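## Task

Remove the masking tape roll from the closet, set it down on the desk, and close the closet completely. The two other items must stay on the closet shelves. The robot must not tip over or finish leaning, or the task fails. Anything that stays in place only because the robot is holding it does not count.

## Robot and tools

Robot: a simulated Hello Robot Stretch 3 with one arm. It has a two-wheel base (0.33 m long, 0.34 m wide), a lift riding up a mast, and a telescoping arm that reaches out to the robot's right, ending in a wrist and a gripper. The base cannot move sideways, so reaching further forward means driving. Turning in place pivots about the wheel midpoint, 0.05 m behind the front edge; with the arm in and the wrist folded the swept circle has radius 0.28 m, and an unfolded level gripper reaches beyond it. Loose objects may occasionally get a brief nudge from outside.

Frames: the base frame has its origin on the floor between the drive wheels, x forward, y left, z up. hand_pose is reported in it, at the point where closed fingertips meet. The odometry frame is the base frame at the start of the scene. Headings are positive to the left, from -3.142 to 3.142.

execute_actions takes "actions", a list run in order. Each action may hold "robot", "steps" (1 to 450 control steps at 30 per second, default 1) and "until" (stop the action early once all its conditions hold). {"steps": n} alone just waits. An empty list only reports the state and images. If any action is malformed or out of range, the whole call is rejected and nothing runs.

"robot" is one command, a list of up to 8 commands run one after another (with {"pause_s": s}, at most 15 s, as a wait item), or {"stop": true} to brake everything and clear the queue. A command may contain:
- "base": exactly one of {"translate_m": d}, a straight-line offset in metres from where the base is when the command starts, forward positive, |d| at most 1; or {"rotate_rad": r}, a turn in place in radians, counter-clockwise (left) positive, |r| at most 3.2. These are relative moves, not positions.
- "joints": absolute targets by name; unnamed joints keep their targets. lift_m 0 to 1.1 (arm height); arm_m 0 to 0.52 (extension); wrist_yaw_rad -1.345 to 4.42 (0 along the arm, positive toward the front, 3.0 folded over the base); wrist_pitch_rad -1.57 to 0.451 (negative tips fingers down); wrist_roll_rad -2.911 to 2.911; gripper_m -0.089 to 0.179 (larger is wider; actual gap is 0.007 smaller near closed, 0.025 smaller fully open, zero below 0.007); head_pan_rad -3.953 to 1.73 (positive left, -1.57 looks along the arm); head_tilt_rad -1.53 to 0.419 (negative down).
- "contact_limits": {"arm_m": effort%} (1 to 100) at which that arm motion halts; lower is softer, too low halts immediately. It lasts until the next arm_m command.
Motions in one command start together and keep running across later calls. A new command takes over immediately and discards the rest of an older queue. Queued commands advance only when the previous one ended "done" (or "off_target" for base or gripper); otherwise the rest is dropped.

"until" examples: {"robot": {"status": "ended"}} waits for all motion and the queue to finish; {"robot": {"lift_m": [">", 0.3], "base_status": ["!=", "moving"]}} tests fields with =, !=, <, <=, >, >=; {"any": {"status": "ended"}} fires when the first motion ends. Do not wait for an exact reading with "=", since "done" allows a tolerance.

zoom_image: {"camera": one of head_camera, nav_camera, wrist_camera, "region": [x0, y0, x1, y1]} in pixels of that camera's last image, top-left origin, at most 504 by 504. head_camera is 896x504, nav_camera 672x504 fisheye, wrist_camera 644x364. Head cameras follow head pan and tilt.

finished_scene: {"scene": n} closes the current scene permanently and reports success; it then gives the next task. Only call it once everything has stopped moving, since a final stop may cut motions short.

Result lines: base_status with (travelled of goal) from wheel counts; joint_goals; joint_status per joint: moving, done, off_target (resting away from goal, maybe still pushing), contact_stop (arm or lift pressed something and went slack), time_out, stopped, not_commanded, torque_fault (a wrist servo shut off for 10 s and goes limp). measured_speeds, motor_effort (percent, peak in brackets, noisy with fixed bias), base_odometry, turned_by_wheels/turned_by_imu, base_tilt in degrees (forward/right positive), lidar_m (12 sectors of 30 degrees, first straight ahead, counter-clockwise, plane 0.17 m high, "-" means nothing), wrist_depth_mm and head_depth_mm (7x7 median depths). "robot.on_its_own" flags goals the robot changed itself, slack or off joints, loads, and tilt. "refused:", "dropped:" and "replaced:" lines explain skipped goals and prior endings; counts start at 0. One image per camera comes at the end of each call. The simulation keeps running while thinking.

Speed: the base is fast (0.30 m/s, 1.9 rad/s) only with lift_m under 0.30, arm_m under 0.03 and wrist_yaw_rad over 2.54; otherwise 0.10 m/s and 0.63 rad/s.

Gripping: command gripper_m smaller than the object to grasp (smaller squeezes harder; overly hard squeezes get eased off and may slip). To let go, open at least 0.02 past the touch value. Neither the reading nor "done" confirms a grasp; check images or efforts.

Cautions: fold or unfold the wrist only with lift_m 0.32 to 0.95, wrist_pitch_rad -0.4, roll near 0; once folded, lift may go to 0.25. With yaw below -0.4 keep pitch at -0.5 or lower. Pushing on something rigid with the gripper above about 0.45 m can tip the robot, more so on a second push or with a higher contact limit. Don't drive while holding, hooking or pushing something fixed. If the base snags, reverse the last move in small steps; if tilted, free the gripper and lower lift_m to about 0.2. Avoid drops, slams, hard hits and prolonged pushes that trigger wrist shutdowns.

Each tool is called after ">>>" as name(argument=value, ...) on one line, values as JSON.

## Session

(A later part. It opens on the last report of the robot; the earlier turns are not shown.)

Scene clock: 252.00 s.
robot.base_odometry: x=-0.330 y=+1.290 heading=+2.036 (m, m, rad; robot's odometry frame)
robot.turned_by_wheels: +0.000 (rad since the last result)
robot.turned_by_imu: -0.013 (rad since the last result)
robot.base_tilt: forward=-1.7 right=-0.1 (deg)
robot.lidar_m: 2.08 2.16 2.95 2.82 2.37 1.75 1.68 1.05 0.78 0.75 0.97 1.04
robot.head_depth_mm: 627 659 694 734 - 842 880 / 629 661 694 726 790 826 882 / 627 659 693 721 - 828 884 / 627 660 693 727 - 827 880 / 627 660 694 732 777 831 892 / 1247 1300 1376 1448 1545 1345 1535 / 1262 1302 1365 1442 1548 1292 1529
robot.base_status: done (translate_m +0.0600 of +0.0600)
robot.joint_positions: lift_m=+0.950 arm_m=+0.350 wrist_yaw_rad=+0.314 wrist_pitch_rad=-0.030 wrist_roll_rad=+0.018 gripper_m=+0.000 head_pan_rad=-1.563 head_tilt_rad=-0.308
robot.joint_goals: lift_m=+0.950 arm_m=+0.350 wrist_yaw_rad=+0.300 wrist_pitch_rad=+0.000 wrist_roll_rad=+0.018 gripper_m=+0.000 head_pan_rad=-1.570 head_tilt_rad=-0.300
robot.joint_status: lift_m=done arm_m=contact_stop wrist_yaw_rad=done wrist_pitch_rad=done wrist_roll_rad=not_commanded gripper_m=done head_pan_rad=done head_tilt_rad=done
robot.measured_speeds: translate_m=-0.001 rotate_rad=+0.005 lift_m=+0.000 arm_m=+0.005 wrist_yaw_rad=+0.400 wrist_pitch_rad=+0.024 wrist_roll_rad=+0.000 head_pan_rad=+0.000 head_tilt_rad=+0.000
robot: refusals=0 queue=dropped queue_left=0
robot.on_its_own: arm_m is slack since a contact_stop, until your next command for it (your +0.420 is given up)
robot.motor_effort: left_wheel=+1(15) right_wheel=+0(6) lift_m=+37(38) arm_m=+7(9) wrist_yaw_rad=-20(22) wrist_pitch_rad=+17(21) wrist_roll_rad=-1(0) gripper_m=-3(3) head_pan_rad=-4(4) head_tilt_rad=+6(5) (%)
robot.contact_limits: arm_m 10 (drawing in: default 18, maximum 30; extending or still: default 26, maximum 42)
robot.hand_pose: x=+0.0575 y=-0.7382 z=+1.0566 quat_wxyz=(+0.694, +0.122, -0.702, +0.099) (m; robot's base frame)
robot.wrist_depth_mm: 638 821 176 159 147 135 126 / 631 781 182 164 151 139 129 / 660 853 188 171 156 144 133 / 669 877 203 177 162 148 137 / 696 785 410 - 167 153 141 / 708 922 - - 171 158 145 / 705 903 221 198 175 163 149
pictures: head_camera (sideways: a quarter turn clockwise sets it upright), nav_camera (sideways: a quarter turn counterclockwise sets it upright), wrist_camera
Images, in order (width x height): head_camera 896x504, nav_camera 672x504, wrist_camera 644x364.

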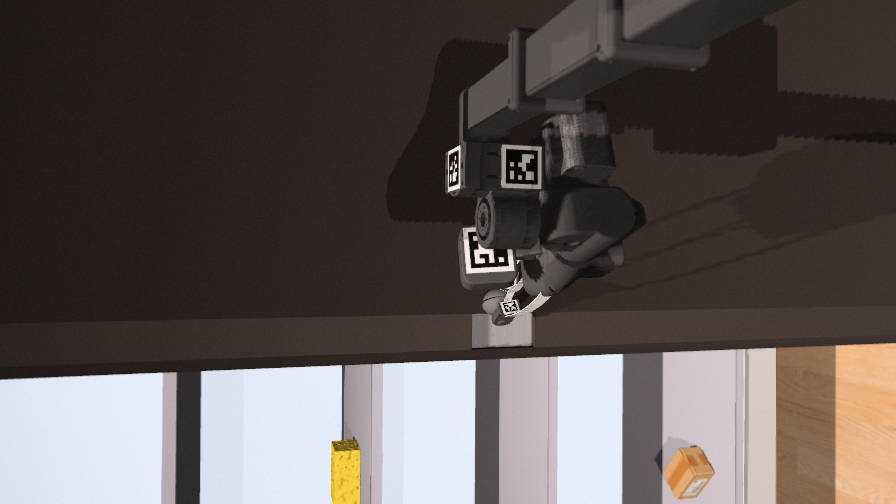

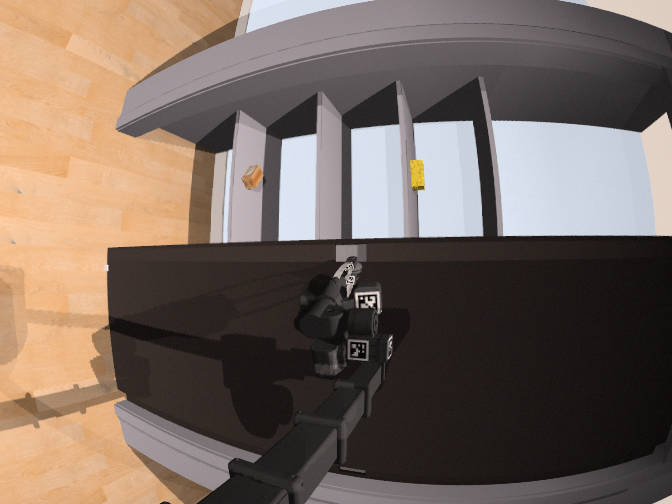

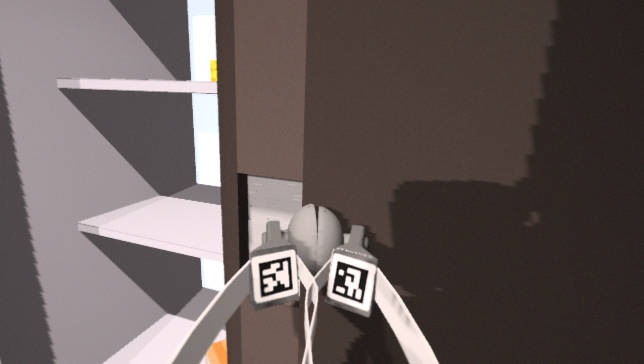

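>>> execute_actions(actions=[{"robot":[{"joints":{"arm_m":0.335}},{"base":{"translate_m":0.03}},{"joints":{"arm_m":0.42},"contact_limits":{"arm_m":10}}],"steps":450,"until":{"robot":{"status":"ended"}}},{"robot":{"base":{"translate_m":0.15}},"steps":450,"until":{"robot":{"status":"ended"}}}])

Scene clock: 258.90 s.
robot.base_odometry: x=-0.411 y=+1.450 heading=+2.037 (m, m, rad; robot's odometry frame)
robot.turned_by_wheels: +0.000 (rad since the last result)
robot.turned_by_imu: -0.071 (rad since the last result)
robot.base_tilt: forward=-1.7 right=-0.1 (deg)
robot.lidar_m: 1.92 1.96 2.54 2.83 2.81 1.96 1.85 1.12 0.79 0.74 0.85 0.96
robot.head_depth_mm: 633 664 701 743 - 853 898 / 629 659 697 726 799 832 888 / 624 656 689 721 - 825 878 / 620 650 685 717 - 818 871 / 626 657 1005 1413 1138 1240 1445 / 1236 1287 1345 1420 1530 1349 1540 / 1234 1266 1332 1415 1516 1343 1536
robot.base_status: done (translate_m +0.1500 of +0.1500)
robot.joint_positions: lift_m=+0.950 arm_m=+0.341 wrist_yaw_rad=+0.301 wrist_pitch_rad=-0.025 wrist_roll_rad=+0.018 gripper_m=+0.000 head_pan_rad=-1.563 head_tilt_rad=-0.307
robot.joint_goals: lift_m=+0.950 arm_m=+0.341 wrist_yaw_rad=+0.300 wrist_pitch_rad=+0.000 wrist_roll_rad=+0.018 gripper_m=+0.000 head_pan_rad=-1.570 head_tilt_rad=-0.300
robot.joint_status: lift_m=done arm_m=contact_stop wrist_yaw_rad=done wrist_pitch_rad=done wrist_roll_rad=not_commanded gripper_m=done head_pan_rad=done head_tilt_rad=done
robot.measured_speeds: translate_m=+0.000 rotate_rad=+0.000 lift_m=+0.000 arm_m=+0.000 wrist_yaw_rad=+0.000 wrist_pitch_rad=+0.000 wrist_roll_rad=+0.000 head_pan_rad=+0.000 head_tilt_rad=+0.000
robot: refusals=0 queue=done queue_left=0
robot.on_its_own: arm_m is slack since a contact_stop, until your next command for it (your +0.420 is given up)
robot.motor_effort: left_wheel=+2(18) right_wheel=-1(17) lift_m=+37(37) arm_m=+1(9) wrist_yaw_rad=-1(27) wrist_pitch_rad=+14(19) wrist_roll_rad=+0(1) gripper_m=-3(5) head_pan_rad=-3(4) head_tilt_rad=+4(5) (%)
robot.contact_limits: arm_m 10 (drawing in: default 18, maximum 30; extending or still: default 26, maximum 42)
robot.hand_pose: x=+0.0544 y=-0.7304 z=+1.0579 quat_wxyz=(+0.694, +0.116, -0.704, +0.096) (m; robot's base frame)
robot.wrist_depth_mm: 555 735 948 155 145 137 129 / 569 716 939 160 151 142 134 / 587 768 - 166 156 145 138 / 587 768 969 175 162 150 142 / 588 692 706 - 166 156 146 / 607 818 - 197 170 161 151 / 606 852 995 193 182 167 156
pictures: head_camera (sideways: a quarter turn clockwise sets it upright), nav_camera (sideways: a quarter turn counterclockwise sets it upright), wrist_camera
Images, in order (width x height): head_camera 896x504, nav_camera 672x504, wrist_camera 644x364.

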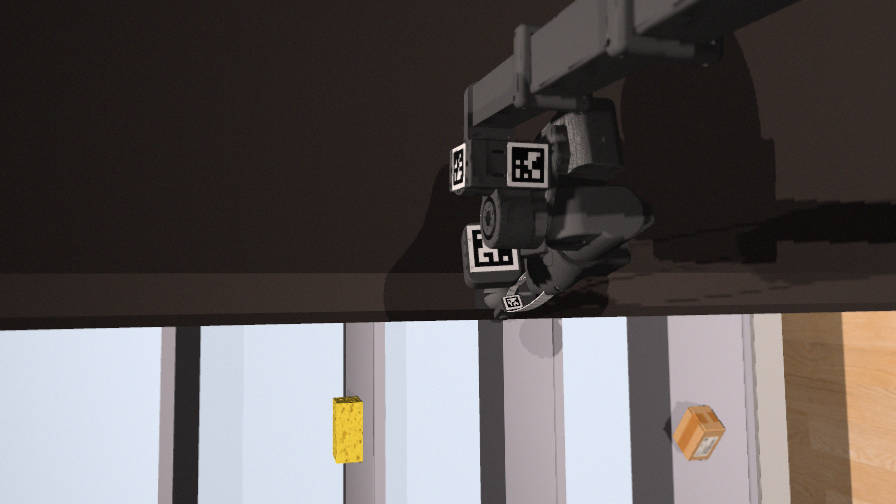

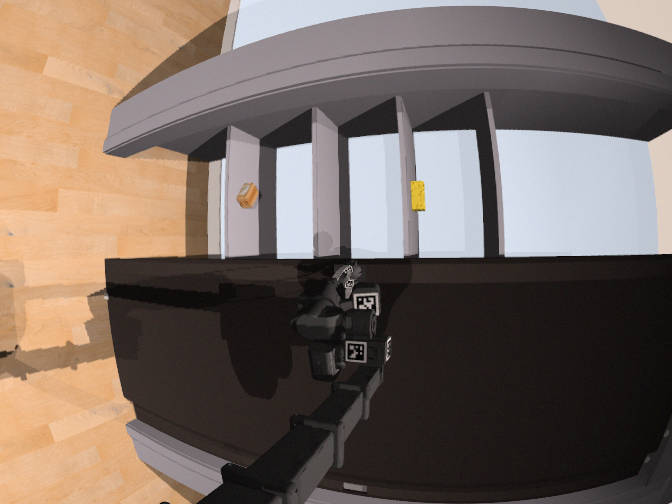

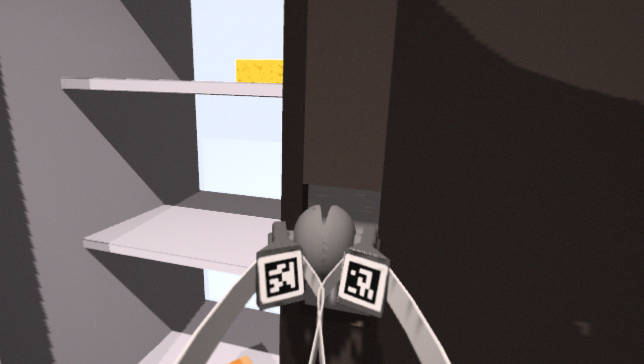

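>>> execute_actions(actions=[{"robot":{"joints":{"arm_m":0.36},"contact_limits":{"arm_m":10}},"steps":60,"until":{"robot":{"status":"ended"}}},{"robot":[{"base":{"rotate_rad":0.08}},{"base":{"translate_m":0.2}}],"steps":450,"until":{"robot":{"status":"ended"}}}])

Scene clock: 263.93 s.
robot.base_odometry: x=-0.515 y=+1.621 heading=+2.116 (m, m, rad; robot's odometry frame)
robot.turned_by_wheels: +0.079 (rad since the last result)
robot.turned_by_imu: +0.016 (rad since the last result)
robot.base_tilt: forward=-1.6 right=-0.1 (deg)
robot.lidar_m: 1.73 1.77 2.32 2.85 3.03 2.15 2.04 1.15 0.77 0.73 0.76 1.83
robot.head_depth_mm: 619 652 689 727 - 838 878 / 618 649 684 718 - 817 872 / 614 646 680 712 - 809 864 / 611 643 676 708 - 805 859 / 618 649 688 1412 1139 1225 1445 / 1232 1277 1344 1416 1511 1351 1535 / 1222 1227 1223 1303 1212 1233 1297
robot.base_status: done (translate_m +0.2000 of +0.2000)
robot.joint_positions: lift_m=+0.950 arm_m=+0.335 wrist_yaw_rad=+0.306 wrist_pitch_rad=-0.027 wrist_roll_rad=+0.018 gripper_m=+0.000 head_pan_rad=-1.563 head_tilt_rad=-0.307
robot.joint_goals: lift_m=+0.950 arm_m=+0.335 wrist_yaw_rad=+0.300 wrist_pitch_rad=+0.000 wrist_roll_rad=+0.018 gripper_m=+0.000 head_pan_rad=-1.570 head_tilt_rad=-0.300
robot.joint_status: lift_m=done arm_m=contact_stop wrist_yaw_rad=done wrist_pitch_rad=done wrist_roll_rad=not_commanded gripper_m=done head_pan_rad=done head_tilt_rad=done
robot.measured_speeds: translate_m=+0.000 rotate_rad=+0.000 lift_m=+0.000 arm_m=+0.000 wrist_yaw_rad=+0.000 wrist_pitch_rad=+0.000 wrist_roll_rad=+0.000 head_pan_rad=+0.000 head_tilt_rad=+0.000
robot: refusals=0 queue=done queue_left=0
robot.on_its_own: arm_m is slack since a contact_stop, until your next command for it (your +0.360 is given up)
robot.motor_effort: left_wheel=-3(20) right_wheel=+3(16) lift_m=+37(37) arm_m=+1(9) wrist_yaw_rad=-5(24) wrist_pitch_rad=+16(19) wrist_roll_rad=-1(1) gripper_m=-2(5) head_pan_rad=-4(4) head_tilt_rad=+4(5) (%)
robot.contact_limits: arm_m 10 (drawing in: default 18, maximum 30; extending or still: default 26, maximum 42)
robot.hand_pose: x=+0.0554 y=-0.7237 z=+1.0572 quat_wxyz=(+0.694, +0.118, -0.703, +0.097) (m; robot's base frame)
robot.wrist_depth_mm: 283 479 715 153 143 134 126 / 286 482 681 158 147 138 129 / 291 501 737 164 152 143 133 / 293 513 774 173 158 147 138 / 299 517 694 - 163 152 141 / 301 517 711 - 168 157 147 / 310 545 924 193 178 163 151
pictures: head_camera (sideways: a quarter turn clockwise sets it upright), nav_camera (sideways: a quarter turn counterclockwise sets it upright), wrist_camera
Images, in order (width x height): head_camera 896x504, nav_camera 672x504, wrist_camera 644x364.

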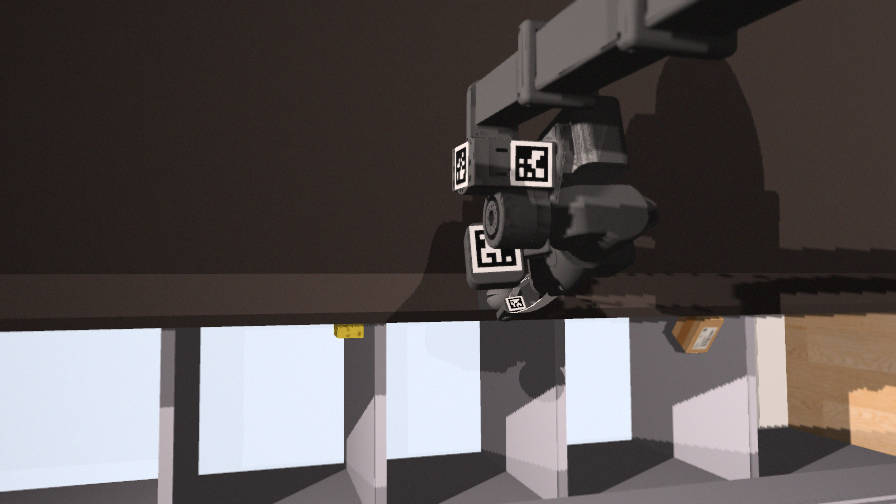

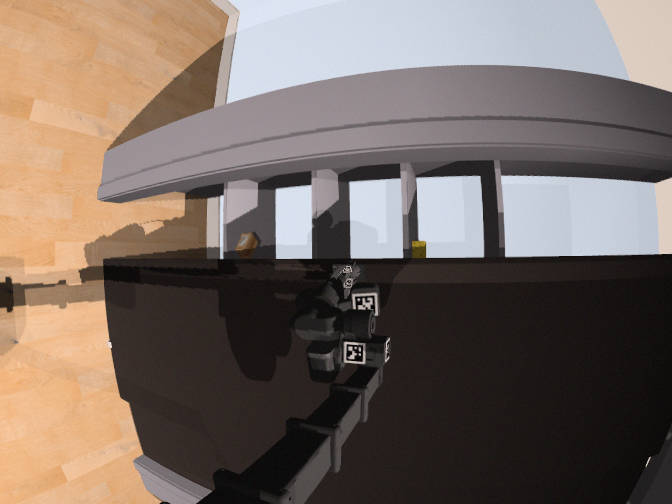

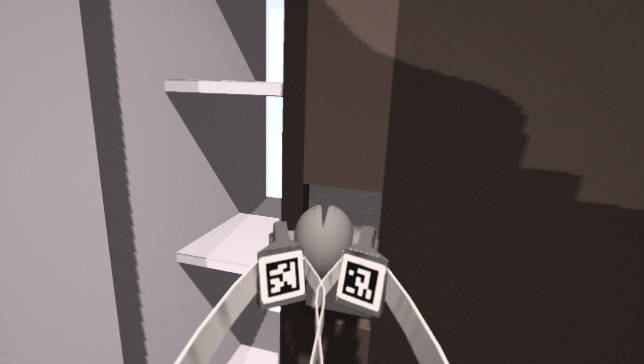

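Remaining gap ≈0.18.

>>> execute_actions(actions=[{"robot":{"joints":{"arm_m":0.36},"contact_limits":{"arm_m":10}},"steps":60,"until":{"robot":{"status":"ended"}}},{"robot":[{"base":{"rotate_rad":0.08}},{"base":{"translate_m":0.14}}],"steps":450,"until":{"robot":{"status":"ended"}}}])

Scene clock: 268.30 s.
robot.base_odometry: x=-0.597 y=+1.735 heading=+2.196 (m, m, rad; robot's odometry frame)
robot.turned_by_wheels: +0.080 (rad since the last result)
robot.turned_by_imu: +0.021 (rad since the last result)
robot.base_tilt: forward=-1.7 right=-0.1 (deg)
robot.lidar_m: 1.60 1.64 2.19 2.87 3.18 2.28 2.16 1.14 0.77 0.72 0.71 1.67
robot.head_depth_mm: 612 643 680 718 - 820 864 / 610 641 675 708 773 804 861 / 608 639 673 706 - 803 857 / 607 637 672 704 - 798 851 / 615 645 994 1415 1137 1238 1446 / 1223 1136 750 748 747 772 820 / 577 607 639 678 717 769 819
robot.base_status: done (translate_m +0.1400 of +0.1400)
robot.joint_positions: lift_m=+0.950 arm_m=+0.331 wrist_yaw_rad=+0.298 wrist_pitch_rad=-0.028 wrist_roll_rad=+0.018 gripper_m=+0.000 head_pan_rad=-1.563 head_tilt_rad=-0.307
robot.joint_goals: lift_m=+0.950 arm_m=+0.331 wrist_yaw_rad=+0.300 wrist_pitch_rad=+0.000 wrist_roll_rad=+0.018 gripper_m=+0.000 head_pan_rad=-1.570 head_tilt_rad=-0.300
robot.joint_status: lift_m=done arm_m=contact_stop wrist_yaw_rad=done wrist_pitch_rad=done wrist_roll_rad=not_commanded gripper_m=done head_pan_rad=done head_tilt_rad=done
robot.measured_speeds: translate_m=+0.000 rotate_rad=+0.000 lift_m=+0.000 arm_m=+0.000 wrist_yaw_rad=+0.000 wrist_pitch_rad=+0.000 wrist_roll_rad=+0.000 head_pan_rad=+0.000 head_tilt_rad=+0.000
robot: refusals=0 queue=done queue_left=0
robot.on_its_own: arm_m is slack since a contact_stop, until your next command for it (your +0.360 is given up)
robot.motor_effort: left_wheel=-5(20) right_wheel=+4(16) lift_m=+37(37) arm_m=+0(9) wrist_yaw_rad=+2(25) wrist_pitch_rad=+17(19) wrist_roll_rad=-1(0) gripper_m=-3(4) head_pan_rad=-4(3) head_tilt_rad=+4(4) (%)
robot.contact_limits: arm_m 10 (drawing in: default 18, maximum 30; extending or still: default 26, maximum 42)
robot.hand_pose: x=+0.0535 y=-0.7203 z=+1.0569 quat_wxyz=(+0.695, +0.116, -0.704, +0.094) (m; robot's base frame)
robot.wrist_depth_mm: 157 187 442 153 142 132 124 / 163 191 447 158 147 137 128 / 168 196 471 164 152 141 132 / 176 199 474 173 156 145 135 / 185 202 307 - 162 150 140 / 197 207 288 - 165 155 144 / 207 211 577 191 177 161 149
pictures: head_camera (sideways: a quarter turn clockwise sets it upright), nav_camera (sideways: a quarter turn counterclockwise sets it upright), wrist_camera
Images, in order (width x height): head_camera 896x504, nav_camera 672x504, wrist_camera 644x364.

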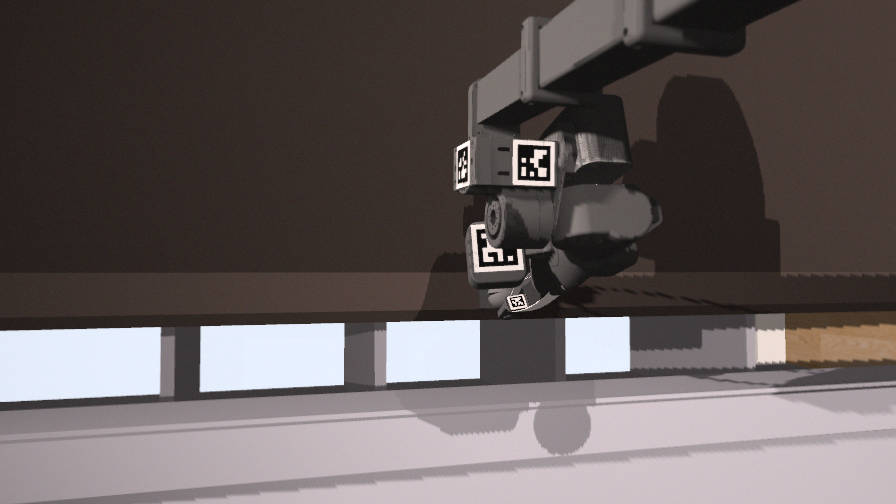

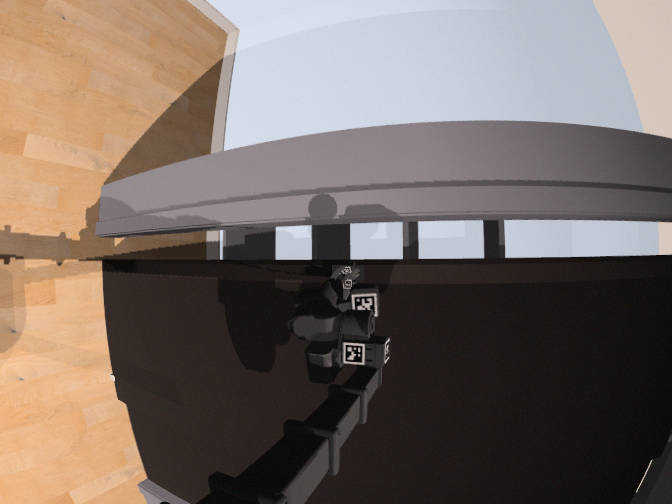

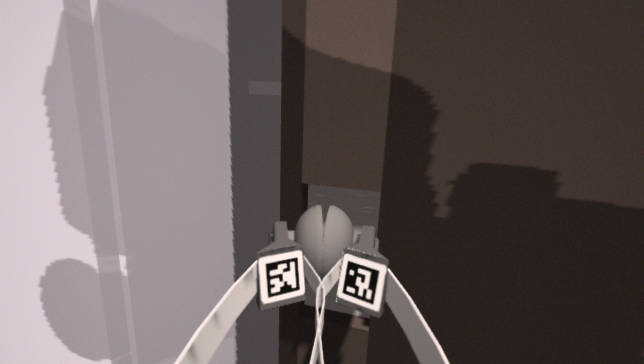

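>>> execute_actions(actions=[{"robot":{"joints":{"arm_m":0.36},"contact_limits":{"arm_m":10}},"steps":60,"until":{"robot":{"status":"ended"}}},{"robot":[{"base":{"rotate_rad":0.06}},{"base":{"translate_m":0.08}}],"steps":450,"until":{"robot":{"status":"ended"}}}])

Scene clock: 271.87 s.
robot.base_odometry: x=-0.647 y=+1.797 heading=+2.255 (m, m, rad; robot's odometry frame)
robot.turned_by_wheels: +0.060 (rad since the last result)
robot.turned_by_imu: +0.022 (rad since the last result)
robot.base_tilt: forward=-1.7 right=+0.0 (deg)
robot.lidar_m: 1.53 1.58 2.15 2.88 3.18 2.33 2.24 1.11 0.76 0.70 0.74 1.58
robot.head_depth_mm: 608 637 672 711 - 813 853 / 607 638 669 703 772 799 854 / 605 637 670 702 - 799 851 / 606 635 670 702 - 798 849 / 595 626 659 690 731 773 825 / 581 614 647 685 727 774 825 / 588 618 651 687 730 779 844
robot.base_status: done (translate_m +0.0800 of +0.0800)
robot.joint_positions: lift_m=+0.950 arm_m=+0.329 wrist_yaw_rad=+0.298 wrist_pitch_rad=-0.025 wrist_roll_rad=+0.018 gripper_m=+0.000 head_pan_rad=-1.563 head_tilt_rad=-0.307
robot.joint_goals: lift_m=+0.950 arm_m=+0.329 wrist_yaw_rad=+0.300 wrist_pitch_rad=+0.000 wrist_roll_rad=+0.018 gripper_m=+0.000 head_pan_rad=-1.570 head_tilt_rad=-0.300
robot.joint_status: lift_m=done arm_m=contact_stop wrist_yaw_rad=done wrist_pitch_rad=done wrist_roll_rad=not_commanded gripper_m=done head_pan_rad=done head_tilt_rad=done
robot.measured_speeds: translate_m=+0.000 rotate_rad=+0.000 lift_m=+0.000 arm_m=+0.000 wrist_yaw_rad=+0.000 wrist_pitch_rad=+0.000 wrist_roll_rad=+0.000 head_pan_rad=+0.000 head_tilt_rad=+0.000
robot: refusals=0 queue=done queue_left=0
robot.on_its_own: arm_m is slack since a contact_stop, until your next command for it (your +0.360 is given up)
robot.motor_effort: left_wheel=-3(20) right_wheel=+2(16) lift_m=+37(37) arm_m=+1(9) wrist_yaw_rad=+2(22) wrist_pitch_rad=+15(19) wrist_roll_rad=-1(1) gripper_m=-3(4) head_pan_rad=-4(4) head_tilt_rad=+4(4) (%)
robot.contact_limits: arm_m 10 (drawing in: default 18, maximum 30; extending or still: default 26, maximum 42)
robot.hand_pose: x=+0.0535 y=-0.7182 z=+1.0577 quat_wxyz=(+0.695, +0.115, -0.704, +0.095) (m; robot's base frame)
robot.wrist_depth_mm: 177 148 137 155 143 133 124 / 186 169 143 160 147 137 128 / 195 177 148 165 152 141 131 / 205 186 155 175 157 145 135 / 215 194 161 - 161 149 139 / 228 203 168 - 167 155 144 / 248 214 178 192 178 160 148
pictures: head_camera (sideways: a quarter turn clockwise sets it upright), nav_camera (sideways: a quarter turn counterclockwise sets it upright), wrist_camera
Images, in order (width x height): head_camera 896x504, nav_camera 672x504, wrist_camera 644x364.

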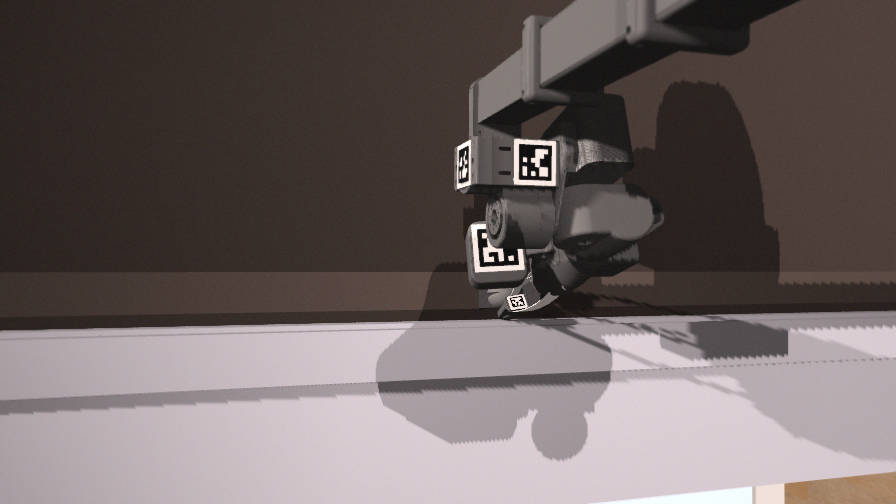

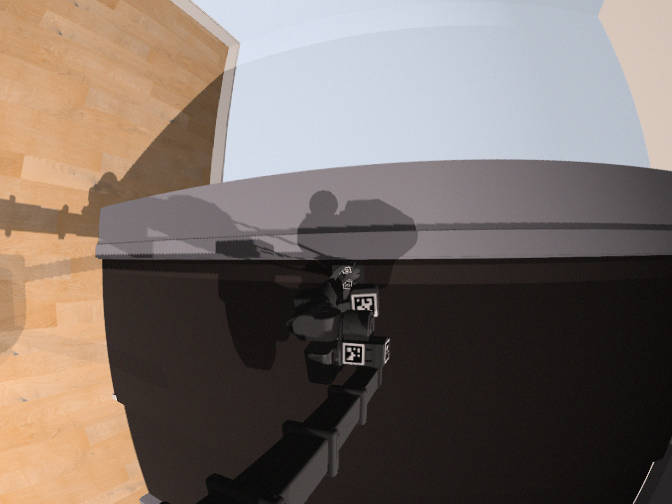

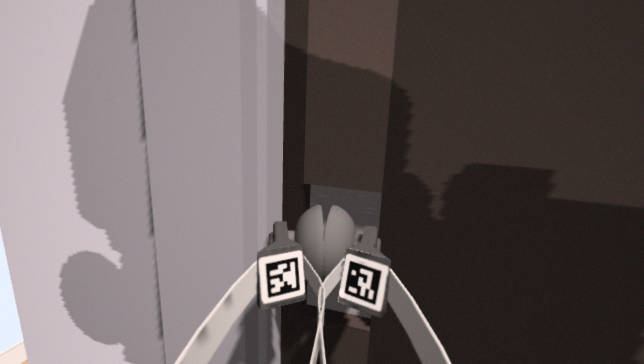

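One more small nudge, then retract and check the rear door.

>>> execute_actions(actions=[{"robot":{"joints":{"arm_m":0.36},"contact_limits":{"arm_m":10}},"steps":60,"until":{"robot":{"status":"ended"}}},{"robot":[{"base":{"rotate_rad":0.06}},{"joints":{"arm_m":0.1,"head_pan_rad":-2.3}}],"steps":450,"until":{"robot":{"status":"ended"}}}])

Scene clock: 276.47 s.
robot.base_odometry: x=-0.647 y=+1.797 heading=+2.315 (m, m, rad; robot's odometry frame)
robot.turned_by_wheels: +0.060 (rad since the last result)
robot.turned_by_imu: +0.021 (rad since the last result)
robot.base_tilt: forward=-1.7 right=+0.0 (deg)
robot.lidar_m: 1.53 1.59 2.20 2.87 3.12 2.31 2.24 1.08 0.75 0.70 0.74 1.58
robot.head_depth_mm: 1096 1158 1225 1319 1447 1777 1541 / 1050 1110 1188 1271 1348 1438 1495 / 951 1002 1062 1132 1210 1298 1370 / 869 913 963 1020 1077 1148 - / 755 790 827 869 917 962 - / 696 726 762 797 835 875 - / 650 676 704 734 767 - -
robot.base_status: off_target (rotate_rad +0.0599 of +0.0600)
robot.joint_positions: lift_m=+0.950 arm_m=+0.100 wrist_yaw_rad=+0.300 wrist_pitch_rad=-0.024 wrist_roll_rad=+0.018 gripper_m=+0.000 head_pan_rad=-2.293 head_tilt_rad=-0.307
robot.joint_goals: lift_m=+0.950 arm_m=+0.100 wrist_yaw_rad=+0.300 wrist_pitch_rad=+0.000 wrist_roll_rad=+0.018 gripper_m=+0.000 head_pan_rad=-2.300 head_tilt_rad=-0.300
robot.joint_status: lift_m=done arm_m=done wrist_yaw_rad=done wrist_pitch_rad=done wrist_roll_rad=not_commanded gripper_m=done head_pan_rad=done head_tilt_rad=done
robot.measured_speeds: translate_m=+0.000 rotate_rad=+0.000 lift_m=+0.000 arm_m=+0.000 wrist_yaw_rad=+0.000 wrist_pitch_rad=+0.000 wrist_roll_rad=+0.000 head_pan_rad=+0.000 head_tilt_rad=+0.000
robot: refusals=0 queue=done queue_left=0
robot.motor_effort: left_wheel=-1(23) right_wheel=+1(15) lift_m=+37(37) arm_m=-3(9) wrist_yaw_rad=+1(25) wrist_pitch_rad=+14(19) wrist_roll_rad=-1(1) gripper_m=-3(4) head_pan_rad=-4(46) head_tilt_rad=+4(4) (%)
robot.hand_pose: x=+0.0540 y=-0.4895 z=+1.0581 quat_wxyz=(+0.695, +0.115, -0.704, +0.096) (m; robot's base frame)
robot.wrist_depth_mm: - - 402 366 346 323 301 / - - 416 365 359 332 304 / - - 434 374 370 344 319 / - - 448 389 397 353 327 / - - 473 - 396 367 332 / - - - - 402 374 344 / - - 500 456 427 397 359
pictures: head_camera (sideways: a quarter turn clockwise sets it upright), nav_camera (sideways: a quarter turn counterclockwise sets it upright), wrist_camera
replaced: robot.arm_m: its motion had ended contact_stop
Images, in order (width x height): head_camera 896x504, nav_camera 672x504, wrist_camera 644x364.

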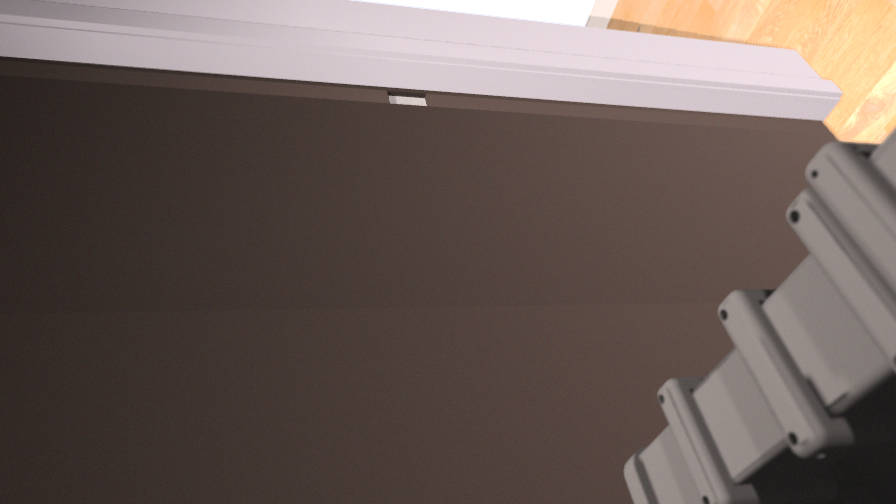

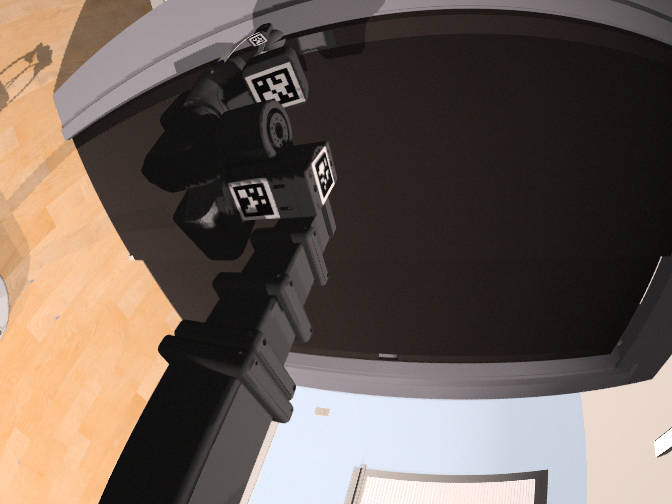

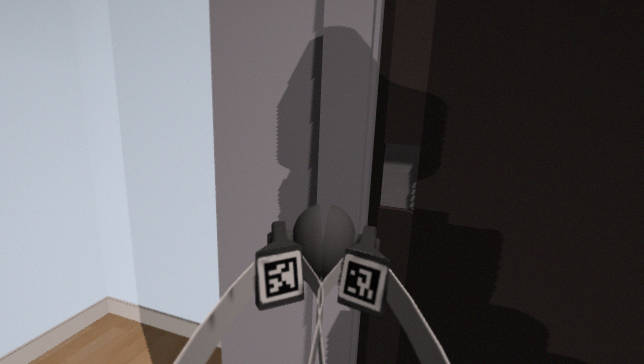

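>>> finished_scene(scene=2)

The scene is finished: the task was done.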